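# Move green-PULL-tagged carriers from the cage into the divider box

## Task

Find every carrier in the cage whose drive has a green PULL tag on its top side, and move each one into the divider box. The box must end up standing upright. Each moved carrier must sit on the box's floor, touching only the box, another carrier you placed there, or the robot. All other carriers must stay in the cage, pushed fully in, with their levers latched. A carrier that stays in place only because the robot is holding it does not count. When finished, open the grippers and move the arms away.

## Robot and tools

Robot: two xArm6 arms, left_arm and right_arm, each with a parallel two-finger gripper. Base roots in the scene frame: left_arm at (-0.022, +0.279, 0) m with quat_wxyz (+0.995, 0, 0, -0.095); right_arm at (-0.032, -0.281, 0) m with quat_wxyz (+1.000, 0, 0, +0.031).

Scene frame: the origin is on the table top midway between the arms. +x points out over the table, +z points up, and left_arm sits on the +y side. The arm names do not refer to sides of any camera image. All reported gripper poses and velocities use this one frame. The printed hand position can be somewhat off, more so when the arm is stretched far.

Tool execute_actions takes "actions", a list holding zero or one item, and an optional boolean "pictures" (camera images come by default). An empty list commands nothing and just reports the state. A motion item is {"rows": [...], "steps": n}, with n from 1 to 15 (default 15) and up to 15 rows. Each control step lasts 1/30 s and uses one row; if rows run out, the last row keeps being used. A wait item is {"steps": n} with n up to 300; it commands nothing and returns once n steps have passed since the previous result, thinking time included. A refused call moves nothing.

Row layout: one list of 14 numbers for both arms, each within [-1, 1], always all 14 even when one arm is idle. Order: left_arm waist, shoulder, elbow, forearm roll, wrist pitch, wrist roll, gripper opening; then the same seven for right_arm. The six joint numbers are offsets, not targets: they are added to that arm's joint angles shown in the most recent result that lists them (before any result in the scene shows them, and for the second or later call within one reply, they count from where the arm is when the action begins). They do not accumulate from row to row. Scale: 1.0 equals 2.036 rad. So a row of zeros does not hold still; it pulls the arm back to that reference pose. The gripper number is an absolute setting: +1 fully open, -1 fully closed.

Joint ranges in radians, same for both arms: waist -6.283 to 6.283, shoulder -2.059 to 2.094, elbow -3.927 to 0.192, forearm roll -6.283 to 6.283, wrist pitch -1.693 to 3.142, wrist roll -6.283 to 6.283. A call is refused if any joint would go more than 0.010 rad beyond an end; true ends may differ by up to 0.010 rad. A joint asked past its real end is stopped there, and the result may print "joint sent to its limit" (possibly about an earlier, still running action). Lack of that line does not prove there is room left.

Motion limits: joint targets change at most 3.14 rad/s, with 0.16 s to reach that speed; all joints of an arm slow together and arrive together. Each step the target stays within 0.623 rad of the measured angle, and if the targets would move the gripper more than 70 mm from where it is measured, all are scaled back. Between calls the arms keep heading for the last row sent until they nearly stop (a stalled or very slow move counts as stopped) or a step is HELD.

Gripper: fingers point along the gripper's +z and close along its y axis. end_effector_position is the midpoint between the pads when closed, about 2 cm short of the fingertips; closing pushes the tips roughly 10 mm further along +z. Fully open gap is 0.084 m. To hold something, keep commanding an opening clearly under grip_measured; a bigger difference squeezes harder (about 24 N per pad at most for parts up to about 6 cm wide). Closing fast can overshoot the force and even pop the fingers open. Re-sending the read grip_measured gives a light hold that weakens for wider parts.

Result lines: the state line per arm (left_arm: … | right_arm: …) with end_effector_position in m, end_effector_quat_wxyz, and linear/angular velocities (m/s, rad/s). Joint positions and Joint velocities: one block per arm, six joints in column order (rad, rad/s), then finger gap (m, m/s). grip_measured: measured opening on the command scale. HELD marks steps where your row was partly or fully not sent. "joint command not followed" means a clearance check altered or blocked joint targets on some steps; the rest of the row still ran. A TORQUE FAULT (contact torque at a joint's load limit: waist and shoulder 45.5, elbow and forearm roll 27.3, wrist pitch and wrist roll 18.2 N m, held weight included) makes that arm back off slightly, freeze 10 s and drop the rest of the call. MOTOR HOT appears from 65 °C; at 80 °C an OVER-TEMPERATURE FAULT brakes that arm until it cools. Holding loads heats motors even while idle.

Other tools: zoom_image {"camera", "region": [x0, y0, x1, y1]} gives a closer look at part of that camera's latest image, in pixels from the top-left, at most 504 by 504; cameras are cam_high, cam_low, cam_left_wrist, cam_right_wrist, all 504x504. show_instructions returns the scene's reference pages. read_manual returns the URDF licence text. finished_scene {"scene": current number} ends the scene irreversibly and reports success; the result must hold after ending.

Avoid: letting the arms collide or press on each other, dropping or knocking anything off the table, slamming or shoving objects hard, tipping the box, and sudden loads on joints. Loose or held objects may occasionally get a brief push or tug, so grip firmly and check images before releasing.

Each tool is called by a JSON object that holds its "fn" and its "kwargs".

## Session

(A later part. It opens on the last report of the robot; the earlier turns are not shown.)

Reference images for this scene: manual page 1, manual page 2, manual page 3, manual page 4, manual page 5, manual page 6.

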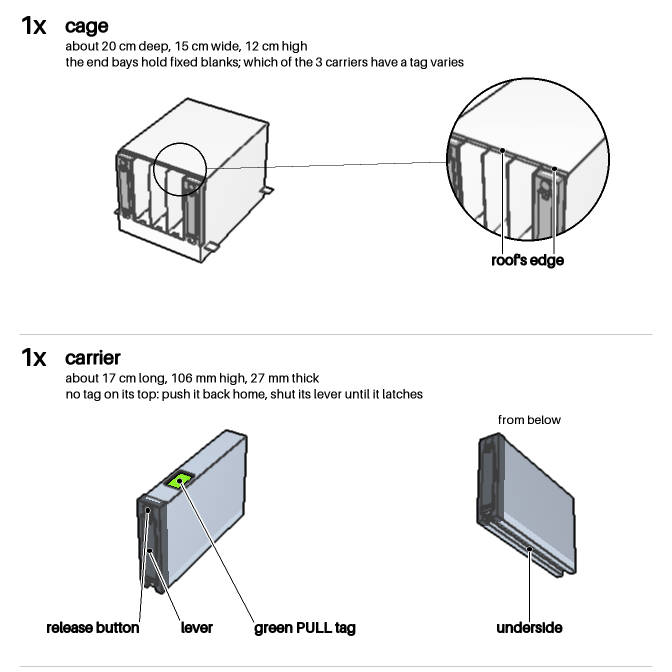

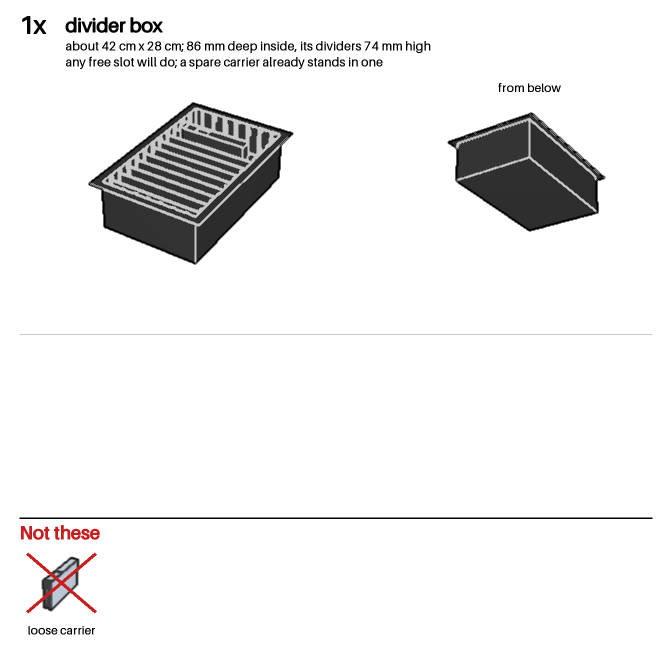

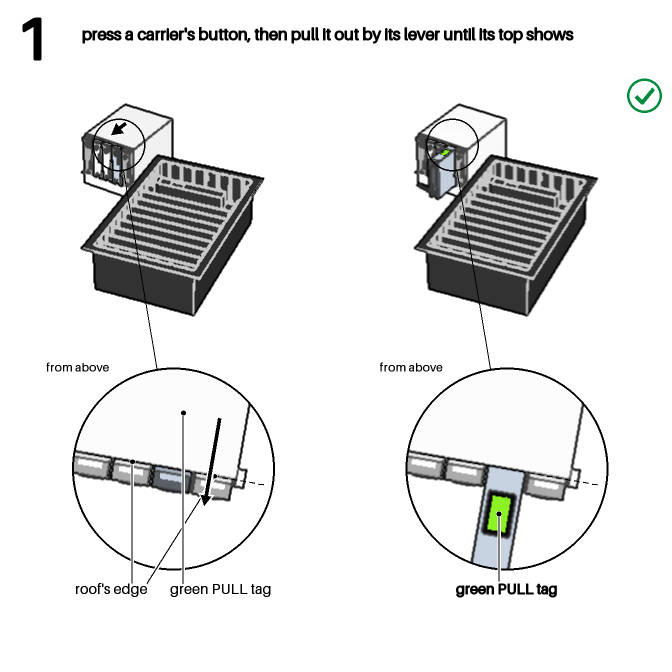

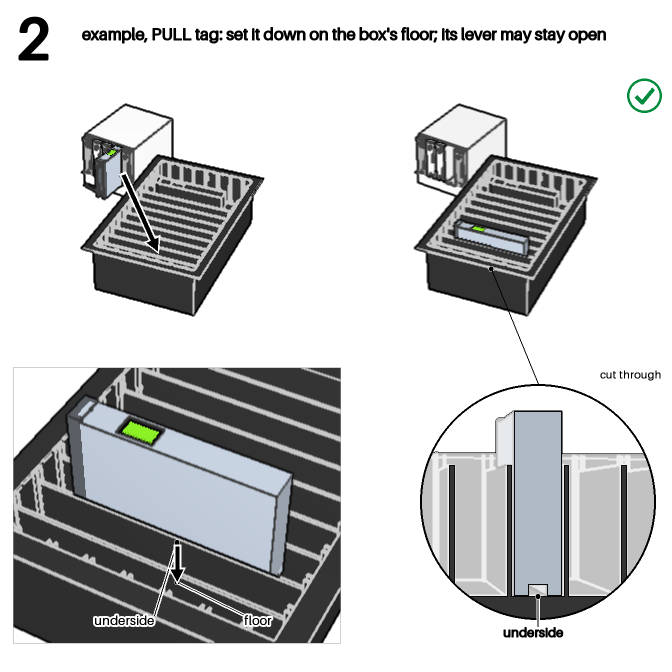

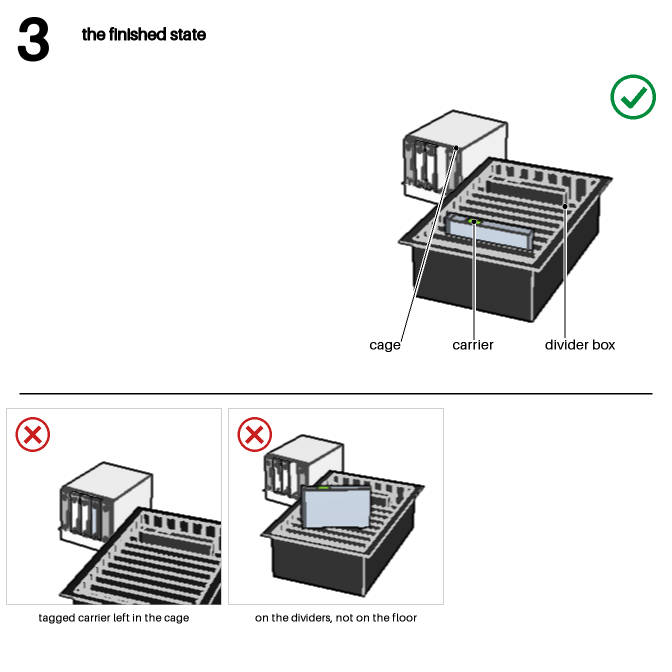

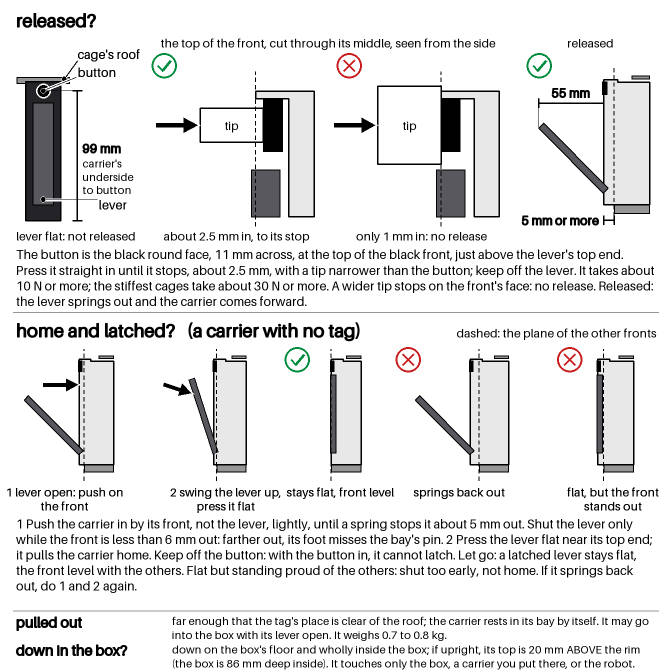

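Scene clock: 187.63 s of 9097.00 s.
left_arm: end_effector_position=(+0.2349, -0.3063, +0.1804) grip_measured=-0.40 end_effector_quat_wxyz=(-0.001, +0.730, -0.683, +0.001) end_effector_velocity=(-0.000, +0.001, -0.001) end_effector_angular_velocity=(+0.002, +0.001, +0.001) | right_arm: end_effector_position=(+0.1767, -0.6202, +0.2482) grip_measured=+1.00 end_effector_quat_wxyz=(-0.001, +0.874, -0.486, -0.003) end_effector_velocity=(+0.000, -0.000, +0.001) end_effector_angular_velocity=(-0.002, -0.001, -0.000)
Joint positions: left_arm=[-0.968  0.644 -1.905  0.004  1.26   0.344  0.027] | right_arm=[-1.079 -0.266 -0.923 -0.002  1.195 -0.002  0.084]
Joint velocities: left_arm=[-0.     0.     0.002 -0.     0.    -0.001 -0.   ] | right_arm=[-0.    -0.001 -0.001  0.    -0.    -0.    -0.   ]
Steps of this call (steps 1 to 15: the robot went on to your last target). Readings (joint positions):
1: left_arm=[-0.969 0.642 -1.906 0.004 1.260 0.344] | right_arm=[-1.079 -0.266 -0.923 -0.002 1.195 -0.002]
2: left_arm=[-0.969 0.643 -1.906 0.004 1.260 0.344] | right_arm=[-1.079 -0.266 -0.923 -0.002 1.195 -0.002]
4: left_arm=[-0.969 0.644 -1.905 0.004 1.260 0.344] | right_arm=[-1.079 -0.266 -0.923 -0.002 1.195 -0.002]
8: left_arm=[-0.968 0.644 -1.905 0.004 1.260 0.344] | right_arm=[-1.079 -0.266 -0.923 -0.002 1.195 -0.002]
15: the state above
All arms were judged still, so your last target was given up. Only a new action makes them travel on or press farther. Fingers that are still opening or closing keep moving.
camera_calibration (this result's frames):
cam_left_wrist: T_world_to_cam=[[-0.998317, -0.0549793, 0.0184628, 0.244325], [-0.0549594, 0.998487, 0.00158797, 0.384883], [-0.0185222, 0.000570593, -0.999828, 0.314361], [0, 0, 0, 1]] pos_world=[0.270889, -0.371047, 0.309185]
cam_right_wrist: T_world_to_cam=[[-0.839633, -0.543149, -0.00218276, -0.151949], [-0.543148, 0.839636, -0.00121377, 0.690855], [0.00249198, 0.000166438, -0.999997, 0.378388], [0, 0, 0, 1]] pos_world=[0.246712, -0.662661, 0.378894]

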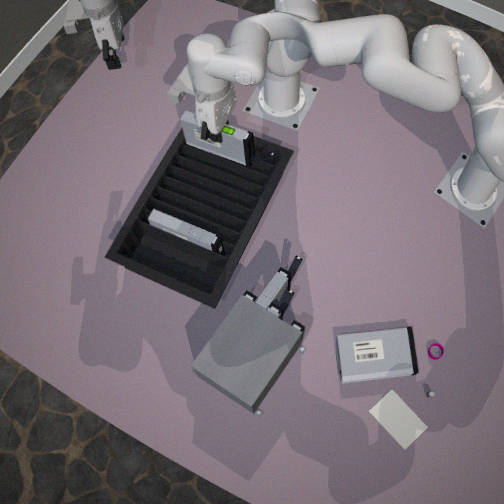

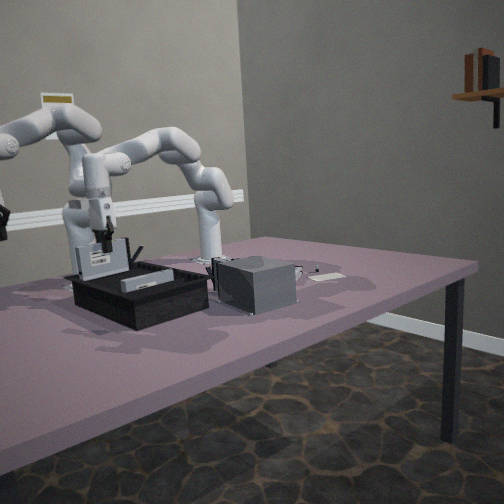

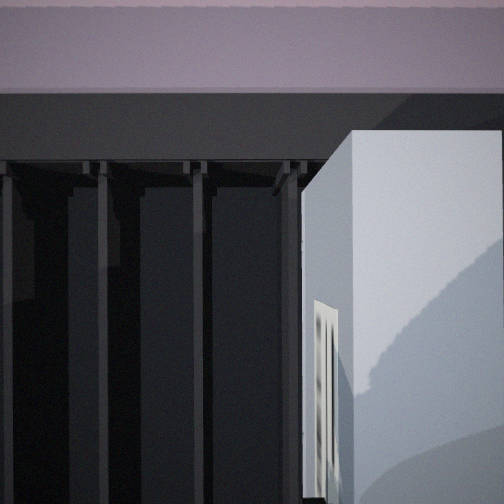

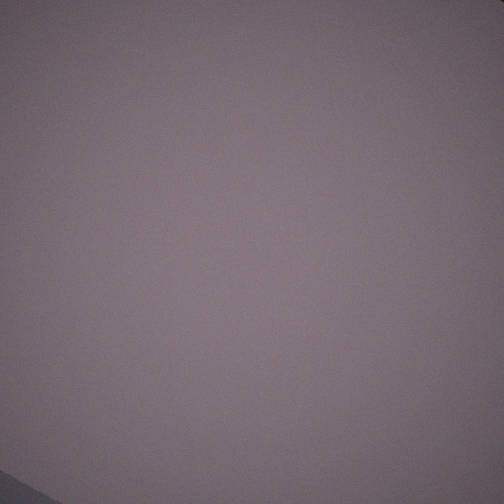

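{"fn": "execute_actions", "kwargs": {"actions": [{"rows":[[0,0.0027,0.01,0,-0.0125,0,-1,0,0,0,0,0,0,1],[0,0.0027,0.01,0,-0.0125,0,-1,0,0,0,0,0,0,1],[0,0.0027,0.01,0,-0.0125,0,-1,0,0,0,0,0,0,1],[0,0.0027,0.01,0,-0.0125,0,-1,0,0,0,0,0,0,1],[0,0.0055,0.0195,0,-0.025,0,-1,0,0,0,0,0,0,1],[0,0.0055,0.0195,0,-0.025,0,-1,0,0,0,0,0,0,1],[0,0.0055,0.0195,0,-0.025,0,-1,0,0,0,0,0,0,1],[0,0.0055,0.0195,0,-0.025,0,-1,0,0,0,0,0,0,1],[0,0.009,0.0285,0,-0.037,0,-1,0,0,0,0,0,0,1],[0,0.009,0.0285,0,-0.037,0,-1,0,0,0,0,0,0,1],[0,0.009,0.0285,0,-0.037,0,-1,0,0,0,0,0,0,1],[0,0.0125,0.0368,0,-0.0487,0,-1,0,0,0,0,0,0,1]]}], "pictures": false}}

{"fn": "execute_actions", "kwargs": {"actions": [{"steps":15}]}}

Scene clock: 196.90 s of 9097.00 s.
left_arm: end_effector_position=(+0.2348, -0.3064, +0.1475) grip_measured=-0.40 end_effector_quat_wxyz=(-0.001, +0.730, -0.683, +0.001) end_effector_velocity=(-0.004, +0.009, -0.095) end_effector_angular_velocity=(+0.036, +0.016, -0.001) | right_arm: end_effector_position=(+0.1767, -0.6202, +0.2482) grip_measured=+1.00 end_effector_quat_wxyz=(-0.001, +0.874, -0.486, -0.003) end_effector_velocity=(+0.001, +0.000, +0.000) end_effector_angular_velocity=(+0.001, -0.002, +0.001)
Joint positions: left_arm=[-0.968  0.664 -1.843  0.004  1.178  0.344  0.027] | right_arm=[-1.079 -0.266 -0.923 -0.002  1.195 -0.002  0.084]
Joint velocities: left_arm=[ 0.     0.069  0.153  0.    -0.183  0.     0.   ] | right_arm=[ 0.     0.    -0.001  0.002  0.    -0.001 -0.   ]
Steps of this call (steps 1 to 90: nothing new was sent; then 5.77 s passed at rest; steps 91 to 105: all 15 steps of this action). Readings (joint positions):
91: left_arm=[-0.968 0.644 -1.905 0.004 1.259 0.344] | right_arm=[-1.079 -0.266 -0.923 -0.002 1.195 -0.002]
92: left_arm=[-0.968 0.644 -1.903 0.004 1.257 0.344] | right_arm=[-1.079 -0.266 -0.923 -0.002 1.195 -0.002]
94: left_arm=[-0.968 0.645 -1.896 0.004 1.247 0.344] | right_arm=[-1.079 -0.266 -0.923 -0.002 1.195 -0.002]
98: left_arm=[-0.968 0.652 -1.877 0.004 1.225 0.344] | right_arm=[-1.079 -0.266 -0.923 -0.002 1.195 -0.002]
105: the state above

Scene clock: 197.40 s of 9097.00 s.
left_arm: end_effector_position=(+0.2347, -0.3061, +0.1400) grip_measured=-0.40 end_effector_quat_wxyz=(-0.002, +0.730, -0.683, +0.001) end_effector_velocity=(-0.000, +0.001, -0.003) end_effector_angular_velocity=(+0.005, +0.002, +0.000) | right_arm: end_effector_position=(+0.1767, -0.6202, +0.2482) grip_measured=+1.00 end_effector_quat_wxyz=(-0.001, +0.874, -0.486, -0.003) end_effector_velocity=(+0.001, +0.000, +0.001) end_effector_angular_velocity=(-0.001, -0.002, +0.000)
Joint positions: left_arm=[-0.968  0.669 -1.83   0.004  1.161  0.344  0.027] | right_arm=[-1.079 -0.266 -0.923 -0.002  1.195 -0.002  0.084]
Joint velocities: left_arm=[-0.     0.004  0.002 -0.    -0.    -0.    -0.   ] | right_arm=[ 0.001 -0.001 -0.001  0.001 -0.    -0.    -0.   ]
Steps of this call (steps 1 to 15: the robot went on to your last target). Readings (joint positions):
1: left_arm=[-0.968 0.666 -1.838 0.004 1.173 0.344] | right_arm=[-1.079 -0.266 -0.923 -0.002 1.195 -0.002]
2: left_arm=[-0.968 0.668 -1.834 0.004 1.169 0.344] | right_arm=[-1.079 -0.266 -0.923 -0.002 1.195 -0.002]
4: left_arm=[-0.968 0.669 -1.831 0.004 1.165 0.344] | right_arm=[-1.079 -0.266 -0.923 -0.002 1.195 -0.002]
8: left_arm=[-0.968 0.669 -1.831 0.004 1.161 0.344] | right_arm=[-1.079 -0.266 -0.923 -0.002 1.195 -0.002]
15: the state above
camera_calibration (this result's frames):
cam_left_wrist: T_world_to_cam=[[-0.998324, -0.0546585, 0.019005, 0.244957], [-0.0546175, 0.998504, 0.00267351, 0.384518], [-0.0191227, 0.00163103, -0.999816, 0.274405], [0, 0, 0, 1]] pos_world=[0.270795, -0.371001, 0.268671]
cam_right_wrist: T_world_to_cam=[[-0.839633, -0.543149, -0.00218279, -0.151949], [-0.543148, 0.839636, -0.00121354, 0.690855], [0.00249188, 0.000166649, -0.999997, 0.378388], [0, 0, 0, 1]] pos_world=[0.246712, -0.662661, 0.378894]

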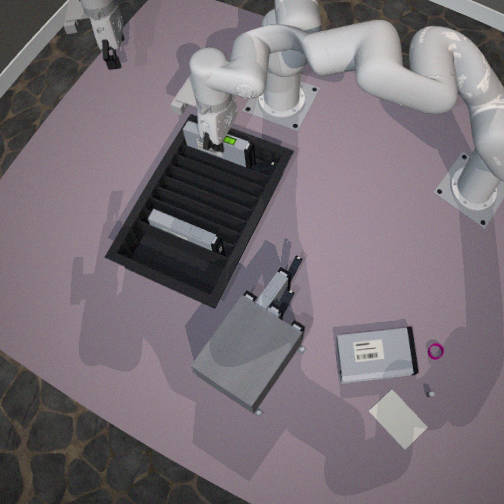

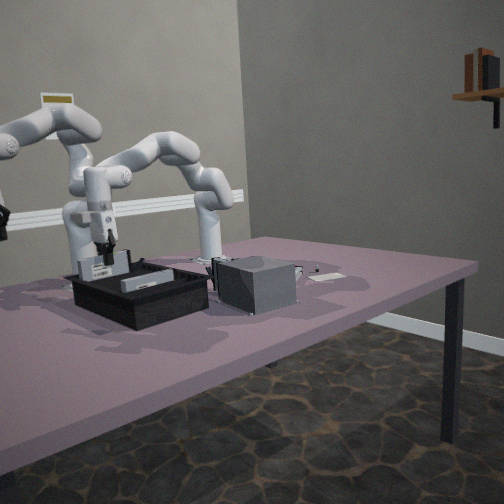

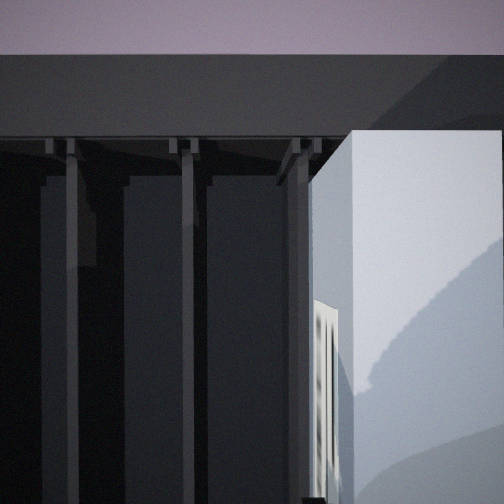

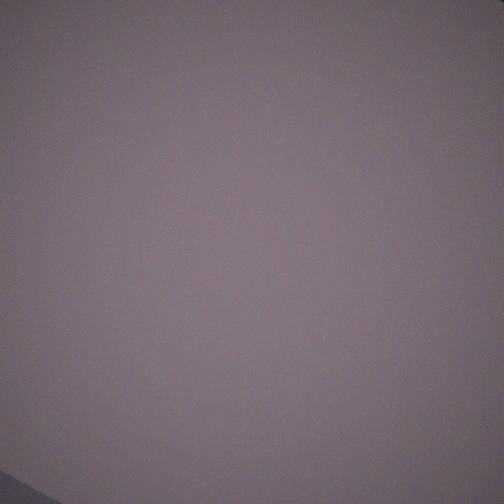

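{"fn": "execute_actions", "kwargs": {"actions": [{"rows":[[0,0.0045,0.007,0,-0.0115,0,-1,0,0,0,0,0,0,1],[0,0.0045,0.007,0,-0.0115,0,-1,0,0,0,0,0,0,1],[0,0.0045,0.007,0,-0.0115,0,-1,0,0,0,0,0,0,1],[0,0.0045,0.007,0,-0.0115,0,-1,0,0,0,0,0,0,1],[0,0.0092,0.0135,0,-0.0228,0,-1,0,0,0,0,0,0,1],[0,0.0092,0.0135,0,-0.0228,0,-1,0,0,0,0,0,0,1],[0,0.0092,0.0135,0,-0.0228,0,-1,0,0,0,0,0,0,1],[0,0.0092,0.0135,0,-0.0228,0,-1,0,0,0,0,0,0,1],[0,0.0143,0.0195,0,-0.034,0,-1,0,0,0,0,0,0,1],[0,0.0143,0.0195,0,-0.034,0,-1,0,0,0,0,0,0,1],[0,0.0143,0.0195,0,-0.034,0,-1,0,0,0,0,0,0,1],[0,0.0197,0.025,0,-0.0448,0,-1,0,0,0,0,0,0,1]]}], "pictures": false}}

{"fn": "execute_actions", "kwargs": {"actions": [{"steps":15}], "pictures": false}}

{"fn": "execute_actions", "kwargs": {"actions": [{"rows":[[0,0,0,0,0,0,-0.4,0,0,0,0,0,0,1],[0,0,0,0,0,0,-0.35,0,0,0,0,0,0,1],[0,0,0,0,0,0,-0.1,0,0,0,0,0,0,1],[0,0,0,0,0,0,-0.1,0,0,0,0,0,0,1],[0,0,0,0,0,0,-0.1,0,0,0,0,0,0,1],[0,0,0,0,0,0,-0.1,0,0,0,0,0,0,1],[0,0,0,0,0,0,-0.1,0,0,0,0,0,0,1],[0,-0.032,-0.062,0,0.0935,0,-0.1,0,0,0,0,0,0,1]]}], "pictures": false}}

{"fn": "execute_actions", "kwargs": {"actions": [{"steps":15}]}}

Scene clock: 207.83 s of 9097.00 s.
left_arm: end_effector_position=(+0.2348, -0.3065, +0.1076) grip_measured=-0.40 end_effector_quat_wxyz=(-0.001, +0.730, -0.683, +0.001) end_effector_velocity=(-0.004, +0.008, -0.093) end_effector_angular_velocity=(+0.031, +0.013, -0.001) | right_arm: end_effector_position=(+0.1767, -0.6202, +0.2482) grip_measured=+1.00 end_effector_quat_wxyz=(-0.001, +0.874, -0.486, -0.003) end_effector_velocity=(-0.000, +0.000, +0.000) end_effector_angular_velocity=(-0.001, -0.001, -0.003)
Joint positions: left_arm=[-0.968  0.701 -1.788  0.004  1.085  0.344  0.027] | right_arm=[-1.079 -0.266 -0.923 -0.002  1.195 -0.002  0.084]
Joint velocities: left_arm=[ 0.     0.096  0.106  0.    -0.169  0.    -0.   ] | right_arm=[-0.001 -0.002  0.001  0.    -0.     0.002 -0.   ]
Steps of this call (steps 1 to 15: the robot went on to your last target; steps 16 to 90: nothing new was sent; then 6.93 s passed at rest; steps 91 to 105: all 15 steps of this action). Readings (joint positions):
91: left_arm=[-0.968 0.669 -1.830 0.004 1.160 0.344] | right_arm=[-1.079 -0.266 -0.923 -0.002 1.195 -0.002]
92: left_arm=[-0.968 0.670 -1.829 0.004 1.158 0.344] | right_arm=[-1.079 -0.266 -0.923 -0.002 1.195 -0.002]
94: left_arm=[-0.968 0.673 -1.824 0.004 1.149 0.344] | right_arm=[-1.079 -0.266 -0.923 -0.002 1.195 -0.002]
98: left_arm=[-0.968 0.682 -1.810 0.004 1.129 0.344] | right_arm=[-1.079 -0.266 -0.923 -0.002 1.195 -0.002]
105: the state above

Scene clock: 208.33 s of 9097.00 s.
left_arm: end_effector_position=(+0.2350, -0.3069, +0.1016) grip_measured=-0.40 end_effector_quat_wxyz=(-0.001, +0.730, -0.683, +0.002) end_effector_velocity=(-0.000, +0.001, -0.002) end_effector_angular_velocity=(+0.002, +0.001, +0.002) | right_arm: end_effector_position=(+0.1767, -0.6202, +0.2482) grip_measured=+1.00 end_effector_quat_wxyz=(-0.001, +0.874, -0.486, -0.003) end_effector_velocity=(-0.000, -0.000, -0.000) end_effector_angular_velocity=(+0.000, -0.000, -0.001)
Joint positions: left_arm=[-0.968  0.708 -1.78   0.004  1.07   0.344  0.027] | right_arm=[-1.079 -0.266 -0.923 -0.002  1.195 -0.002  0.084]
Joint velocities: left_arm=[ 0.     0.002  0.001  0.    -0.001 -0.001  0.   ] | right_arm=[-0.  0. -0.  0.  0.  0. -0.]
Steps of this call (steps 1 to 15: the robot went on to your last target). Readings (joint positions):
1: left_arm=[-0.968 0.704 -1.784 0.004 1.081 0.344] | right_arm=[-1.079 -0.266 -0.923 -0.002 1.195 -0.002]
2: left_arm=[-0.968 0.706 -1.782 0.004 1.077 0.344] | right_arm=[-1.079 -0.266 -0.923 -0.002 1.195 -0.002]
4: left_arm=[-0.968 0.707 -1.782 0.004 1.073 0.344] | right_arm=[-1.079 -0.266 -0.923 -0.002 1.195 -0.002]
8: left_arm=[-0.968 0.708 -1.781 0.004 1.070 0.344] | right_arm=[-1.079 -0.266 -0.923 -0.002 1.195 -0.002]
15: the state above

Scene clock: 208.83 s of 9097.00 s.
left_arm: end_effector_position=(+0.2367, -0.3105, +0.1702) grip_measured=-0.11 end_effector_quat_wxyz=(+0.002, +0.730, -0.683, +0.008) end_effector_velocity=(+0.017, -0.037, +0.331) end_effector_angular_velocity=(-0.236, -0.103, +0.003) | right_arm: end_effector_position=(+0.1767, -0.6202, +0.2482) grip_measured=+1.00 end_effector_quat_wxyz=(-0.001, +0.874, -0.486, -0.003) end_effector_velocity=(-0.000, -0.000, +0.000) end_effector_angular_velocity=(-0.002, -0.000, +0.000)
Joint positions: left_arm=[-0.968  0.652 -1.886  0.004  1.217  0.344  0.039] | right_arm=[-1.079 -0.266 -0.923 -0.002  1.195 -0.002  0.084]
Joint velocities: left_arm=[ 0.001 -0.274 -0.446 -0.001  0.463 -0.     0.   ] | right_arm=[ 0.    -0.001  0.    -0.001 -0.    -0.     0.   ]
Steps of this call (steps 1 to 15: all 15 steps of this action). Readings (joint positions):
1: left_arm=[-0.968 0.708 -1.780 0.004 1.070 0.344] | right_arm=[-1.079 -0.266 -0.923 -0.002 1.195 -0.002]
2: left_arm=[-0.968 0.708 -1.780 0.004 1.070 0.344] | right_arm=[-1.079 -0.266 -0.923 -0.002 1.195 -0.002]
4: left_arm=[-0.968 0.708 -1.781 0.004 1.069 0.344] | right_arm=[-1.079 -0.266 -0.923 -0.002 1.195 -0.002]
8: left_arm=[-0.968 0.708 -1.781 0.004 1.069 0.344] | right_arm=[-1.079 -0.266 -0.923 -0.002 1.195 -0.002]
15: the state above

Scene clock: 209.33 s of 9097.00 s.
left_arm: end_effector_position=(+0.2350, -0.3068, +0.1817) grip_measured=-0.11 end_effector_quat_wxyz=(-0.001, +0.730, -0.683, +0.002) end_effector_velocity=(-0.000, +0.000, +0.001) end_effector_angular_velocity=(+0.001, +0.000, +0.000) | right_arm: end_effector_position=(+0.1767, -0.6202, +0.2482) grip_measured=+1.00 end_effector_quat_wxyz=(-0.001, +0.874, -0.486, -0.003) end_effector_velocity=(-0.000, -0.000, +0.000) end_effector_angular_velocity=(-0.002, +0.001, -0.000)
Joint positions: left_arm=[-0.968  0.643 -1.906  0.004  1.26   0.344  0.039] | right_arm=[-1.079 -0.266 -0.923 -0.002  1.195 -0.002  0.084]
Joint velocities: left_arm=[ 0.    -0.001 -0.     0.     0.002 -0.    -0.   ] | right_arm=[-0.001 -0.001 -0.    -0.002 -0.     0.    -0.   ]
Steps of this call (steps 1 to 15: the robot went on to your last target). Readings (joint positions):
1: left_arm=[-0.968 0.645 -1.897 0.004 1.230 0.344] | right_arm=[-1.079 -0.266 -0.923 -0.002 1.195 -0.002]
2: left_arm=[-0.968 0.642 -1.903 0.004 1.239 0.344] | right_arm=[-1.079 -0.266 -0.923 -0.002 1.195 -0.002]
4: left_arm=[-0.968 0.642 -1.904 0.004 1.250 0.344] | right_arm=[-1.079 -0.266 -0.923 -0.002 1.195 -0.002]
8: left_arm=[-0.968 0.645 -1.902 0.004 1.258 0.344] | right_arm=[-1.079 -0.266 -0.923 -0.002 1.195 -0.002]
15: the state above
camera_calibration (this result's frames):
cam_left_wrist: T_world_to_cam=[[-0.998334, -0.054929, 0.0176557, 0.244626], [-0.0549482, 0.998489, -0.00060236, 0.385725], [-0.0175959, -0.0015715, -0.999844, 0.314767], [0, 0, 0, 1]] pos_world=[0.270952, -0.37121, 0.310631]
cam_right_wrist: T_world_to_cam=[[-0.839633, -0.54315, -0.00218271, -0.151949], [-0.543148, 0.839636, -0.0012135, 0.690855], [0.00249179, 0.000166636, -0.999997, 0.378388], [0, 0, 0, 1]] pos_world=[0.246712, -0.662661, 0.378894]

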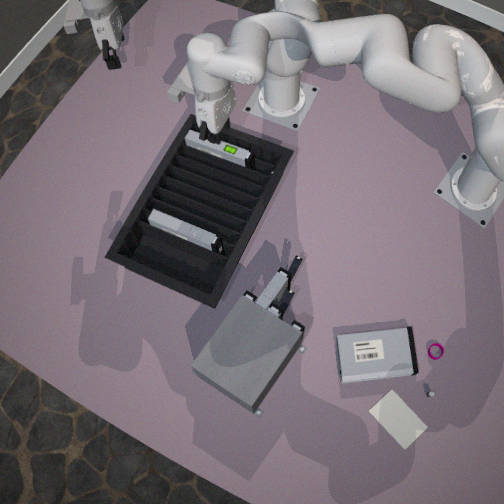

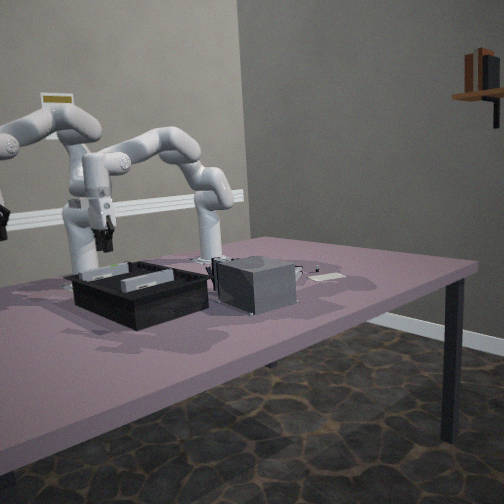

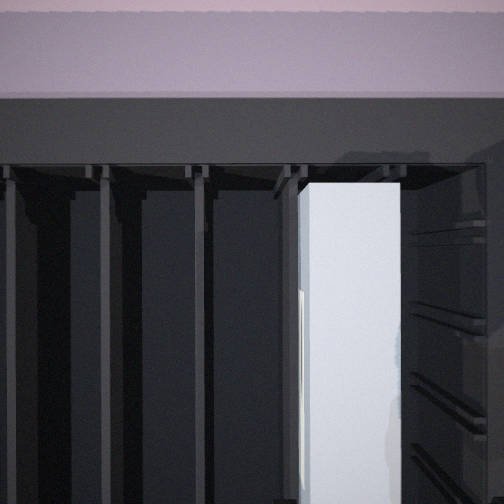

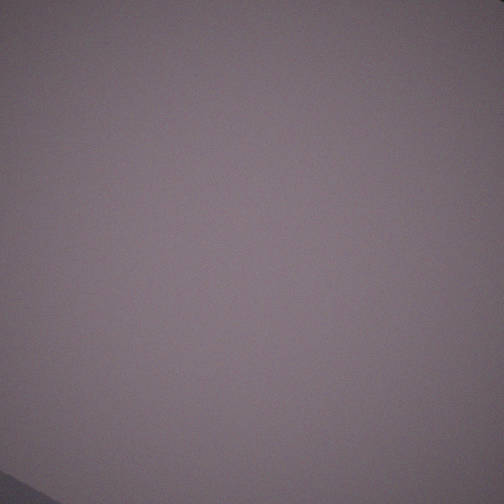

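{"fn": "execute_actions", "kwargs": {"actions": [{"rows":[[0.2917,-0.199,0.3394,0,-0.139,-0.387,0.19,0,0,0,0,0,0,1]]}], "pictures": false}}

{"fn": "execute_actions", "kwargs": {"actions": [{"steps":35}], "pictures": false}}

{"fn": "execute_actions", "kwargs": {"actions": [{"rows":[[0,0.048,0.031,0,-0.08,0,0.19,0,0,0,0,0,0,1]]}], "pictures": false}}

{"fn": "execute_actions", "kwargs": {"actions": [{"steps":10}], "pictures": false}}

{"fn": "execute_actions", "kwargs": {"actions": [{"rows":[[0.002,0.007,-0.011,0,0.004,0.002,0.19,0,0,0,0,0,0,1],[0.004,0.015,-0.0225,0,0.008,0.004,0.19,0,0,0,0,0,0,1],[0.004,0.015,-0.0225,0,0.008,0.004,0.19,0,0,0,0,0,0,1],[0.008,0.029,-0.045,0,0.016,0.008,0.19,0,0,0,0,0,0,1],[0.008,0.029,-0.045,0,0.016,0.008,0.19,0,0,0,0,0,0,1],[0.012,0.044,-0.0675,0,0.024,0.012,0.19,0,0,0,0,0,0,1],[0.012,0.044,-0.0675,0,0.024,0.012,0.19,0,0,0,0,0,0,1],[0.0157,0.0586,-0.09,0,0.0314,0.016,0.19,0,0,0,0,0,0,1],[0.0157,0.0586,-0.09,0,0.0314,0.016,0.19,0,0,0,0,0,0,1],[0.0196,0.073,-0.1125,0,0.039,0.02,0.19,0,0,0,0,0,0,1],[0.0196,0.073,-0.1125,0,0.039,0.02,0.19,0,0,0,0,0,0,1],[0.0236,0.088,-0.135,0,0.047,0.023,0.19,0,0,0,0,0,0,1],[0.0236,0.088,-0.135,0,0.047,0.023,0.19,0,0,0,0,0,0,1],[0.0275,0.1025,-0.1575,0,0.055,0.025,0.19,0,0,0,0,0,0,1]]}], "pictures": false}}

{"fn": "execute_actions", "kwargs": {"actions": [{"steps":15}], "pictures": false}}

{"fn": "execute_actions", "kwargs": {"actions": [{"rows":[[0.002,0.007,-0.011,0,0.004,0.002,0.19,0,0,0,0,0,0,1],[0.002,0.007,-0.011,0,0.004,0.002,0.19,0,0,0,0,0,0,1],[0.002,0.007,-0.011,0,0.004,0.002,0.19,0,0,0,0,0,0,1],[0.002,0.007,-0.011,0,0.004,0.002,0.19,0,0,0,0,0,0,1],[0.004,0.015,-0.0235,0,0.0085,0.004,0.19,0,0,0,0,0,0,1]]}]}}

Scene clock: 224.37 s of 9097.00 s.
left_arm: end_effector_position=(+0.3474, -0.1924, +0.1759) grip_measured=+0.18 end_effector_quat_wxyz=(+0.000, +0.890, -0.455, +0.005) end_effector_velocity=(+0.205, +0.306, -0.029) end_effector_angular_velocity=(+0.001, +0.011, +1.399) | right_arm: end_effector_position=(+0.1767, -0.6202, +0.2482) grip_measured=+1.00 end_effector_quat_wxyz=(-0.001, +0.874, -0.486, -0.003) end_effector_velocity=(+0.000, +0.000, +0.000) end_effector_angular_velocity=(+0.000, -0.001, +0.000)
Joint positions: left_arm=[-0.717  0.472 -1.621  0.004  1.14   0.036  0.052] | right_arm=[-1.079 -0.266 -0.923 -0.002  1.195 -0.002  0.084]
Joint velocities: left_arm=[ 0.585 -0.4    0.688 -0.    -0.278 -0.815  0.   ] | right_arm=[ 0.001 -0.001  0.     0.001 -0.    -0.    -0.   ]
Steps of this call (steps 1 to 15: the robot went on to your last target; steps 16 to 90: nothing new was sent; then 11.53 s passed at rest; steps 91 to 105: all 15 steps of this action). Readings (joint positions):
91: left_arm=[-0.968 0.642 -1.906 0.004 1.260 0.344] | right_arm=[-1.079 -0.266 -0.923 -0.002 1.195 -0.002]
92: left_arm=[-0.967 0.641 -1.903 0.004 1.258 0.340] | right_arm=[-1.079 -0.266 -0.923 -0.002 1.195 -0.002]
94: left_arm=[-0.940 0.620 -1.869 0.003 1.242 0.306] | right_arm=[-1.079 -0.266 -0.923 -0.002 1.195 -0.002]
98: left_arm=[-0.852 0.563 -1.781 0.004 1.204 0.217] | right_arm=[-1.079 -0.266 -0.923 -0.002 1.195 -0.002]
105: the state above

Scene clock: 225.53 s of 9097.00 s.
left_arm: end_effector_position=(+0.4194, +0.0002, +0.1523) grip_measured=+0.18 end_effector_quat_wxyz=(-0.001, +0.998, -0.062, +0.001) end_effector_velocity=(+0.000, +0.001, +0.001) end_effector_angular_velocity=(-0.000, -0.001, +0.002) | right_arm: end_effector_position=(+0.1767, -0.6202, +0.2482) grip_measured=+1.00 end_effector_quat_wxyz=(-0.001, +0.874, -0.486, -0.003) end_effector_velocity=(+0.000, -0.000, +0.000) end_effector_angular_velocity=(-0.001, -0.000, +0.000)
Joint positions: left_arm=[-0.375  0.238 -1.215  0.004  0.977 -0.444  0.052] | right_arm=[-1.079 -0.266 -0.923 -0.002  1.195 -0.002  0.084]
Joint velocities: left_arm=[ 0.002 -0.002  0.001  0.    -0.    -0.001 -0.   ] | right_arm=[ 0.    -0.001 -0.001 -0.     0.    -0.     0.   ]
Steps of this call (steps 1 to 35: the robot went on to your last target). Readings (joint positions):
1: left_arm=[-0.698 0.458 -1.598 0.004 1.131 0.009] | right_arm=[-1.079 -0.266 -0.923 -0.002 1.195 -0.002]
2: left_arm=[-0.678 0.445 -1.575 0.004 1.122 -0.018] | right_arm=[-1.079 -0.266 -0.923 -0.002 1.195 -0.002]
4: left_arm=[-0.639 0.418 -1.528 0.004 1.103 -0.074] | right_arm=[-1.079 -0.266 -0.923 -0.002 1.195 -0.002]
8: left_arm=[-0.559 0.364 -1.434 0.004 1.065 -0.185] | right_arm=[-1.079 -0.266 -0.923 -0.002 1.195 -0.002]
35: the state above

Scene clock: 226.03 s of 9097.00 s.
left_arm: end_effector_position=(+0.4212, -0.0011, +0.0908) grip_measured=+0.18 end_effector_quat_wxyz=(+0.000, +0.998, -0.062, +0.003) end_effector_velocity=(-0.003, +0.002, -0.010) end_effector_angular_velocity=(+0.003, +0.005, -0.001) | right_arm: end_effector_position=(+0.1767, -0.6202, +0.2482) grip_measured=+1.00 end_effector_quat_wxyz=(-0.001, +0.874, -0.486, -0.003) end_effector_velocity=(-0.000, -0.000, +0.000) end_effector_angular_velocity=(-0.002, +0.001, +0.001)
Joint positions: left_arm=[-0.375  0.333 -1.155  0.004  0.816 -0.444  0.052] | right_arm=[-1.079 -0.266 -0.923 -0.002  1.195 -0.002  0.084]
Joint velocities: left_arm=[-0.     0.011  0.014  0.    -0.02   0.001 -0.   ] | right_arm=[ 0.001 -0.    -0.    -0.002 -0.     0.001  0.   ]
Steps of this call (steps 1 to 15: all 15 steps of this action). Readings (joint positions):
1: left_arm=[-0.375 0.238 -1.215 0.004 0.977 -0.444] | right_arm=[-1.079 -0.266 -0.923 -0.002 1.195 -0.002]
2: left_arm=[-0.375 0.239 -1.215 0.004 0.973 -0.444] | right_arm=[-1.079 -0.266 -0.923 -0.002 1.195 -0.002]
4: left_arm=[-0.375 0.258 -1.205 0.004 0.933 -0.444] | right_arm=[-1.079 -0.266 -0.923 -0.002 1.195 -0.002]
8: left_arm=[-0.375 0.324 -1.156 0.004 0.844 -0.444] | right_arm=[-1.079 -0.266 -0.923 -0.002 1.195 -0.002]
15: the state above

Scene clock: 226.37 s of 9097.00 s.
left_arm: end_effector_position=(+0.4204, -0.0006, +0.0890) grip_measured=+0.18 end_effector_quat_wxyz=(-0.000, +0.998, -0.062, +0.002) end_effector_velocity=(-0.000, +0.000, -0.001) end_effector_angular_velocity=(+0.001, +0.002, -0.001) | right_arm: end_effector_position=(+0.1767, -0.6202, +0.2482) grip_measured=+1.00 end_effector_quat_wxyz=(-0.001, +0.874, -0.486, -0.003) end_effector_velocity=(+0.000, -0.000, +0.001) end_effector_angular_velocity=(-0.002, -0.002, -0.002)
Joint positions: left_arm=[-0.375  0.335 -1.153  0.004  0.814 -0.444  0.052] | right_arm=[-1.079 -0.266 -0.923 -0.002  1.195 -0.002  0.084]
Joint velocities: left_arm=[-0.     0.002  0.     0.    -0.     0.     0.   ] | right_arm=[-0.    -0.002 -0.001  0.    -0.     0.001 -0.   ]
Steps of this call (steps 1 to 10: the robot went on to your last target). Readings (joint positions):
1: left_arm=[-0.375 0.334 -1.154 0.004 0.815 -0.444] | right_arm=[-1.079 -0.266 -0.923 -0.002 1.195 -0.002]
2: left_arm=[-0.375 0.334 -1.154 0.004 0.815 -0.444] | right_arm=[-1.079 -0.266 -0.923 -0.002 1.195 -0.002]
4: left_arm=[-0.375 0.335 -1.153 0.004 0.814 -0.444] | right_arm=[-1.079 -0.266 -0.923 -0.002 1.195 -0.002]
8: left_arm=[-0.375 0.335 -1.153 0.004 0.814 -0.444] | right_arm=[-1.079 -0.266 -0.923 -0.002 1.195 -0.002]
10: the state above

Scene clock: 226.87 s of 9097.00 s.
left_arm: end_effector_position=(+0.4733, -0.0070, +0.0894) grip_measured=+0.18 end_effector_quat_wxyz=(-0.001, +0.998, -0.061, +0.002) end_effector_velocity=(+0.153, -0.010, -0.004) end_effector_angular_velocity=(+0.000, -0.000, +0.023) | right_arm: end_effector_position=(+0.1767, -0.6202, +0.2482) grip_measured=+1.00 end_effector_quat_wxyz=(-0.001, +0.874, -0.486, -0.003) end_effector_velocity=(+0.000, +0.000, +0.000) end_effector_angular_velocity=(-0.001, -0.000, +0.001)
Joint positions: left_arm=[-0.335  0.484 -1.38   0.004  0.893 -0.404  0.052] | right_arm=[-1.079 -0.266 -0.923 -0.002  1.195 -0.002  0.084]
Joint velocities: left_arm=[ 0.118  0.444 -0.685 -0.001  0.241  0.097  0.   ] | right_arm=[ 0.001 -0.001  0.    -0.     0.     0.     0.   ]
Steps of this call (steps 1 to 15: all 15 steps of this action). Readings (joint positions):
1: left_arm=[-0.375 0.335 -1.153 0.004 0.814 -0.444] | right_arm=[-1.079 -0.266 -0.923 -0.002 1.195 -0.002]
2: left_arm=[-0.375 0.337 -1.154 0.004 0.815 -0.443] | right_arm=[-1.079 -0.266 -0.923 -0.002 1.195 -0.002]
4: left_arm=[-0.372 0.346 -1.169 0.004 0.820 -0.441] | right_arm=[-1.079 -0.266 -0.923 -0.002 1.195 -0.002]
8: left_arm=[-0.362 0.385 -1.228 0.004 0.842 -0.430] | right_arm=[-1.079 -0.266 -0.923 -0.002 1.195 -0.002]
15: the state above

Scene clock: 227.37 s of 9097.00 s.
left_arm: end_effector_position=(+0.4936, -0.0080, +0.0888) grip_measured=+0.18 end_effector_quat_wxyz=(-0.001, +0.998, -0.059, +0.002) end_effector_velocity=(+0.001, +0.000, +0.000) end_effector_angular_velocity=(-0.001, -0.001, +0.000) | right_arm: end_effector_position=(+0.1767, -0.6202, +0.2482) grip_measured=+1.00 end_effector_quat_wxyz=(-0.001, +0.874, -0.486, -0.003) end_effector_velocity=(-0.000, -0.000, +0.001) end_effector_angular_velocity=(-0.002, -0.001, +0.000)
Joint positions: left_arm=[-0.319  0.543 -1.473  0.004  0.926 -0.393  0.052] | right_arm=[-1.079 -0.266 -0.923 -0.002  1.195 -0.002  0.084]
Joint velocities: left_arm=[ 0.001  0.003 -0.005 -0.     0.001  0.001  0.   ] | right_arm=[-0.001 -0.001 -0.001 -0.     0.    -0.001 -0.   ]
Steps of this call (steps 1 to 15: the robot went on to your last target). Readings (joint positions):
1: left_arm=[-0.331 0.498 -1.403 0.004 0.901 -0.401] | right_arm=[-1.079 -0.266 -0.923 -0.002 1.195 -0.002]
2: left_arm=[-0.328 0.512 -1.424 0.004 0.908 -0.399] | right_arm=[-1.079 -0.266 -0.923 -0.002 1.195 -0.002]
4: left_arm=[-0.322 0.529 -1.451 0.004 0.917 -0.396] | right_arm=[-1.079 -0.266 -0.923 -0.002 1.195 -0.002]
8: left_arm=[-0.320 0.540 -1.468 0.004 0.924 -0.393] | right_arm=[-1.079 -0.266 -0.923 -0.002 1.195 -0.002]
15: the state above

Scene clock: 227.87 s of 9097.00 s.
left_arm: end_effector_position=(+0.5035, -0.0080, +0.0883) grip_measured=+0.18 end_effector_quat_wxyz=(-0.001, +0.998, -0.059, +0.002) end_effector_velocity=(+0.002, -0.000, +0.000) end_effector_angular_velocity=(+0.000, -0.000, -0.000) | right_arm: end_effector_position=(+0.1767, -0.6202, +0.2482) grip_measured=+1.00 end_effector_quat_wxyz=(-0.001, +0.874, -0.486, -0.003) end_effector_velocity=(+0.000, +0.000, -0.001) end_effector_angular_velocity=(+0.001, -0.000, -0.001)
Joint positions: left_arm=[-0.311  0.573 -1.519  0.004  0.943 -0.385  0.052] | right_arm=[-1.079 -0.266 -0.923 -0.002  1.195 -0.002  0.084]
Joint velocities: left_arm=[ 0.001  0.006 -0.011  0.     0.005  0.001 -0.   ] | right_arm=[ 0.     0.001  0.     0.001 -0.     0.001 -0.   ]
Steps of this call (steps 1 to 15: all 15 steps of this action). Readings (joint positions):
1: left_arm=[-0.319 0.543 -1.473 0.004 0.926 -0.393] | right_arm=[-1.079 -0.266 -0.923 -0.002 1.195 -0.002]
2: left_arm=[-0.319 0.545 -1.475 0.004 0.927 -0.392] | right_arm=[-1.079 -0.266 -0.923 -0.002 1.195 -0.002]
4: left_arm=[-0.317 0.550 -1.484 0.004 0.930 -0.391] | right_arm=[-1.079 -0.266 -0.923 -0.002 1.195 -0.002]
8: left_arm=[-0.314 0.564 -1.505 0.004 0.937 -0.387] | right_arm=[-1.079 -0.266 -0.923 -0.002 1.195 -0.002]
15: the state above
camera_calibration (this result's frames):
cam_left_wrist: T_world_to_cam=[[-0.130362, -0.991253, 0.0205908, 0.0859558], [-0.991466, 0.130342, -0.00234914, 0.566816], [-0.000355249, -0.0207213, -0.999785, 0.217709], [0, 0, 0, 1]] pos_world=[0.573262, 0.0158353, 0.217223]
cam_right_wrist: T_world_to_cam=[[-0.839633, -0.543149, -0.00218262, -0.151949], [-0.543148, 0.839636, -0.00121353, 0.690855], [0.00249173, 0.000166564, -0.999997, 0.378388], [0, 0, 0, 1]] pos_world=[0.246712, -0.662661, 0.378894]

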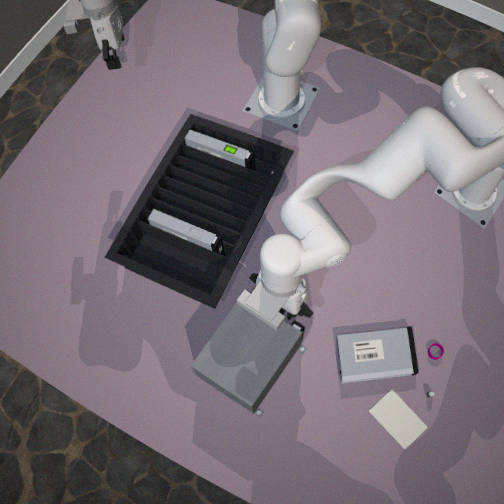

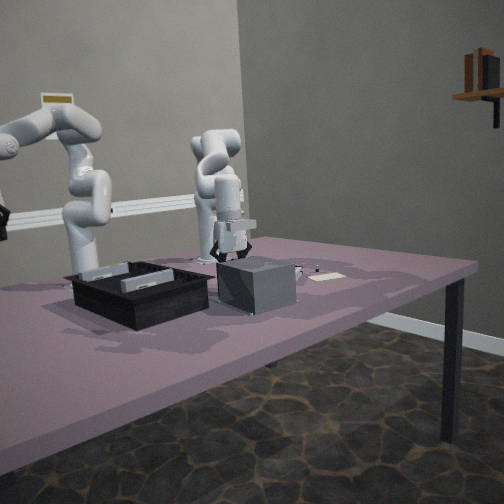

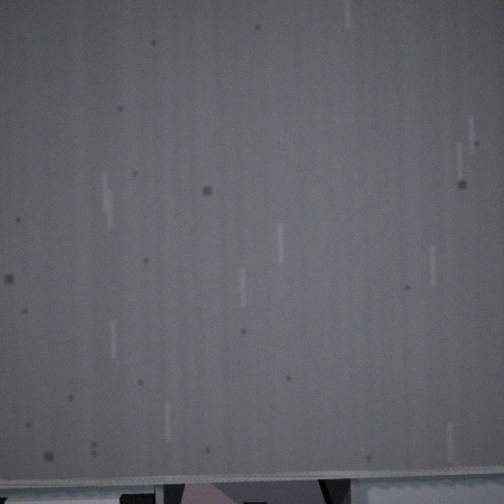

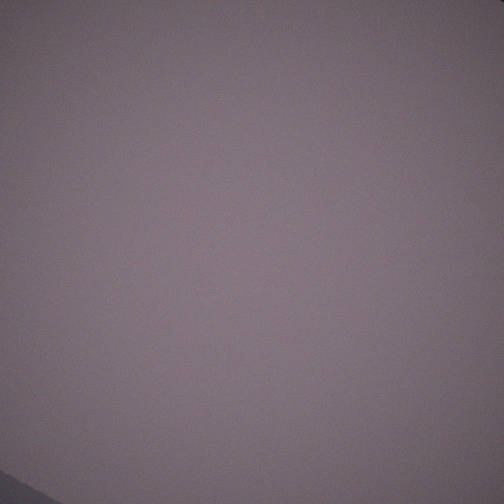

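{"fn": "execute_actions", "kwargs": {"actions": [{"rows":[[-0.002,-0.007,0.011,0,-0.004,-0.002,0.19,0,0,0,0,0,0,1],[-0.002,-0.007,0.011,0,-0.004,-0.002,0.19,0,0,0,0,0,0,1],[-0.002,-0.007,0.011,0,-0.004,-0.002,0.19,0,0,0,0,0,0,1],[-0.002,-0.007,0.011,0,-0.004,-0.002,0.19,0,0,0,0,0,0,1],[-0.002,-0.007,0.011,0,-0.004,-0.002,0.19,0,0,0,0,0,0,1],[-0.002,-0.007,0.011,0,-0.004,-0.002,-1,0,0,0,0,0,0,1]]}], "pictures": false}}

{"fn": "execute_actions", "kwargs": {"actions": [{"rows":[[-0.004,-0.015,0.0225,0,-0.008,-0.004,-1,0,0,0,0,0,0,1],[-0.004,-0.015,0.0225,0,-0.008,-0.004,-1,0,0,0,0,0,0,1],[-0.008,-0.029,0.045,0,-0.016,-0.008,-1,0,0,0,0,0,0,1],[-0.008,-0.029,0.045,0,-0.016,-0.008,-1,0,0,0,0,0,0,1],[-0.012,-0.044,0.0675,0,-0.024,-0.012,-1,0,0,0,0,0,0,1],[-0.012,-0.044,0.0675,0,-0.024,-0.012,-1,0,0,0,0,0,0,1],[-0.0157,-0.0586,0.09,0,-0.0314,-0.016,-1,0,0,0,0,0,0,1],[-0.0157,-0.0586,0.09,0,-0.0314,-0.016,-1,0,0,0,0,0,0,1],[-0.0196,-0.073,0.1125,0,-0.039,-0.02,-1,0,0,0,0,0,0,1],[-0.0196,-0.073,0.1125,0,-0.039,-0.02,-1,0,0,0,0,0,0,1],[-0.0236,-0.088,0.135,0,-0.047,-0.025,-1,0,0,0,0,0,0,1],[-0.0236,-0.088,0.135,0,-0.047,-0.025,-1,0,0,0,0,0,0,1],[-0.0275,-0.1025,0.1575,0,-0.055,-0.029,-1,0,0,0,0,0,0,1],[-0.0275,-0.1025,0.1575,0,-0.055,-0.029,-1,0,0,0,0,0,0,1],[-0.0314,-0.1172,0.18,0,-0.0628,-0.033,-1,0,0,0,0,0,0,1]]}], "pictures": false}}

{"fn": "execute_actions", "kwargs": {"actions": [{"steps":20}]}}

Scene clock: 237.97 s of 9097.00 s.
left_arm: end_effector_position=(+0.4988, -0.0081, +0.0885) grip_measured=-1.00 end_effector_quat_wxyz=(-0.001, +0.998, -0.059, +0.002) end_effector_velocity=(-0.001, -0.000, -0.001) end_effector_angular_velocity=(+0.000, +0.001, -0.000) | right_arm: end_effector_position=(+0.1767, -0.6202, +0.2482) grip_measured=+1.00 end_effector_quat_wxyz=(-0.001, +0.874, -0.486, -0.003) end_effector_velocity=(+0.001, +0.000, +0.000) end_effector_angular_velocity=(+0.001, -0.001, -0.000)
Joint positions: left_arm=[-0.315  0.559 -1.497  0.004  0.935 -0.389  0.   ] | right_arm=[-1.079 -0.266 -0.923 -0.002  1.195 -0.002  0.084]
Joint velocities: left_arm=[-0.001  0.     0.001 -0.    -0.    -0.     0.   ] | right_arm=[ 0.001 -0.     0.     0.001  0.     0.001 -0.   ]
Steps of this call (steps 1 to 15: the robot went on to your last target; steps 16 to 90: nothing new was sent; then 6.60 s passed at rest; steps 91 to 105: all 15 steps of this action). Readings (joint positions):
91: left_arm=[-0.311 0.574 -1.520 0.004 0.943 -0.385] | right_arm=[-1.079 -0.266 -0.923 -0.002 1.195 -0.002]
92: left_arm=[-0.311 0.573 -1.518 0.004 0.942 -0.385] | right_arm=[-1.079 -0.266 -0.923 -0.002 1.195 -0.002]
94: left_arm=[-0.312 0.567 -1.510 0.004 0.938 -0.387] | right_arm=[-1.079 -0.266 -0.923 -0.002 1.195 -0.002]
98: left_arm=[-0.315 0.560 -1.500 0.004 0.935 -0.389] | right_arm=[-1.079 -0.266 -0.923 -0.002 1.195 -0.002]
105: the state above

Scene clock: 238.47 s of 9097.00 s.
left_arm: end_effector_position=(+0.4429, -0.0045, +0.0905) grip_measured=-1.00 end_effector_quat_wxyz=(-0.000, +0.998, -0.058, +0.003) end_effector_velocity=(-0.167, +0.025, -0.014) end_effector_angular_velocity=(+0.015, +0.029, +0.007) | right_arm: end_effector_position=(+0.1767, -0.6202, +0.2482) grip_measured=+1.00 end_effector_quat_wxyz=(-0.001, +0.874, -0.486, -0.003) end_effector_velocity=(-0.000, -0.000, -0.001) end_effector_angular_velocity=(+0.001, +0.002, +0.000)
Joint positions: left_arm=[-0.359  0.396 -1.248  0.004  0.847 -0.435  0.   ] | right_arm=[-1.079 -0.266 -0.923 -0.002  1.195 -0.002  0.084]
Joint velocities: left_arm=[-0.12  -0.431  0.689 -0.001 -0.225 -0.127  0.   ] | right_arm=[-0.001  0.002  0.    -0.001 -0.    -0.     0.   ]
Steps of this call (steps 1 to 15: all 15 steps of this action). Readings (joint positions):
1: left_arm=[-0.315 0.559 -1.497 0.004 0.935 -0.389] | right_arm=[-1.079 -0.266 -0.923 -0.002 1.195 -0.002]
2: left_arm=[-0.316 0.557 -1.494 0.004 0.933 -0.390] | right_arm=[-1.079 -0.266 -0.923 -0.002 1.195 -0.002]
4: left_arm=[-0.319 0.544 -1.474 0.004 0.926 -0.393] | right_arm=[-1.079 -0.266 -0.923 -0.002 1.195 -0.002]
8: left_arm=[-0.332 0.496 -1.404 0.004 0.900 -0.406] | right_arm=[-1.079 -0.266 -0.923 -0.002 1.195 -0.002]
15: the state above

Scene clock: 239.13 s of 9097.00 s.
left_arm: end_effector_position=(+0.4158, +0.0000, +0.0896) grip_measured=-1.00 end_effector_quat_wxyz=(+0.000, +0.998, -0.058, +0.003) end_effector_velocity=(-0.001, +0.000, -0.000) end_effector_angular_velocity=(+0.001, +0.002, -0.001) | right_arm: end_effector_position=(+0.1767, -0.6202, +0.2482) grip_measured=+1.00 end_effector_quat_wxyz=(-0.001, +0.874, -0.486, -0.003) end_effector_velocity=(-0.000, +0.000, -0.000) end_effector_angular_velocity=(-0.000, +0.001, +0.000)
Joint positions: left_arm=[-0.379  0.32  -1.132  0.004  0.806 -0.456  0.   ] | right_arm=[-1.079 -0.266 -0.923 -0.002  1.195 -0.002  0.084]
Joint velocities: left_arm=[-0.001 -0.002  0.004 -0.     0.001  0.     0.   ] | right_arm=[ 0.    -0.001  0.001 -0.001  0.     0.001  0.   ]
Steps of this call (steps 1 to 20: the robot went on to your last target). Readings (joint positions):
1: left_arm=[-0.363 0.381 -1.224 0.004 0.840 -0.439] | right_arm=[-1.079 -0.266 -0.923 -0.002 1.195 -0.002]
2: left_arm=[-0.367 0.367 -1.201 0.004 0.832 -0.443] | right_arm=[-1.079 -0.266 -0.923 -0.002 1.195 -0.002]
4: left_arm=[-0.374 0.343 -1.164 0.004 0.820 -0.450] | right_arm=[-1.079 -0.266 -0.923 -0.002 1.195 -0.002]
8: left_arm=[-0.378 0.325 -1.139 0.004 0.809 -0.455] | right_arm=[-1.079 -0.266 -0.923 -0.002 1.195 -0.002]
20: the state above
camera_calibration (this result's frames):
cam_left_wrist: T_world_to_cam=[[-0.127198, -0.991631, 0.0221085, 0.0809595], [-0.991876, 0.127129, -0.00452642, 0.479195], [0.00167791, -0.0225046, -0.999745, 0.218332], [0, 0, 0, 1]] pos_world=[0.485234, 0.024276, 0.218655]
cam_right_wrist: T_world_to_cam=[[-0.839633, -0.54315, -0.00218266, -0.151949], [-0.543148, 0.839636, -0.00121371, 0.690855], [0.00249186, 0.00016644, -0.999997, 0.378388], [0, 0, 0, 1]] pos_world=[0.246712, -0.662661, 0.378894]

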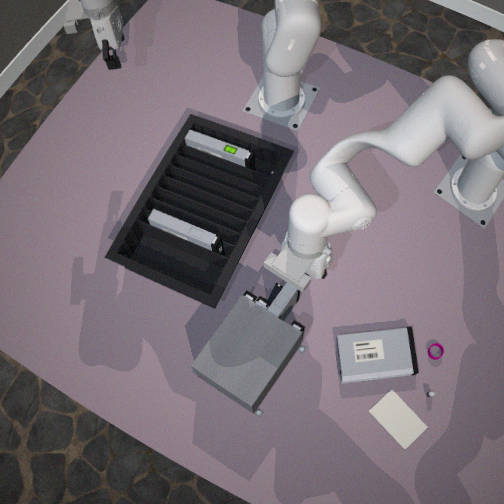

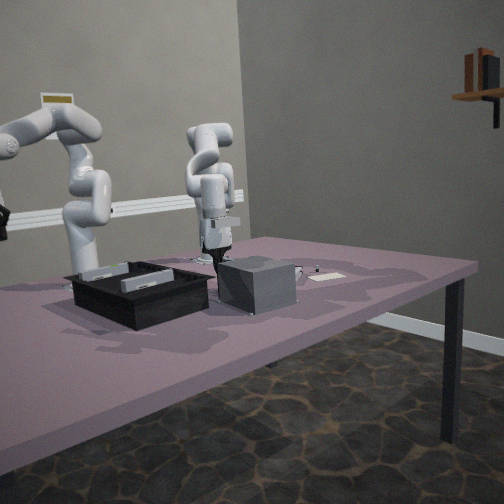

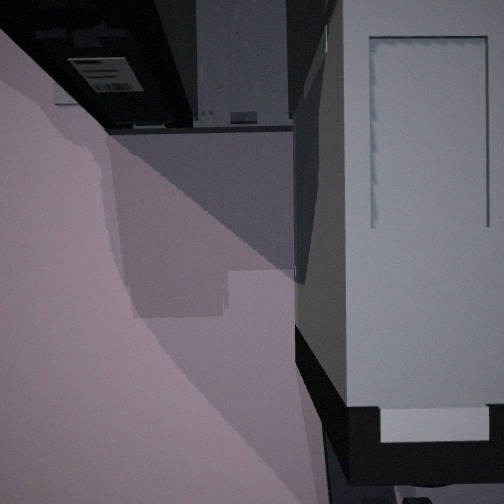

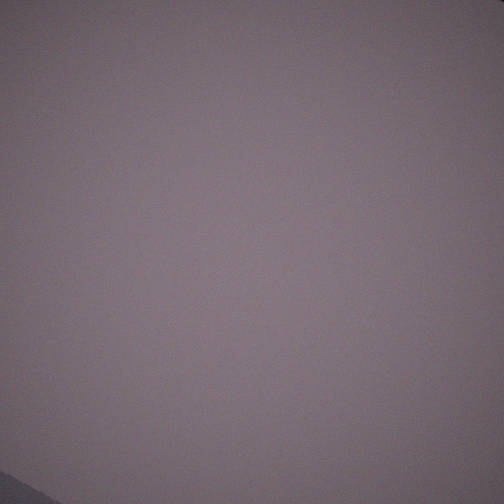

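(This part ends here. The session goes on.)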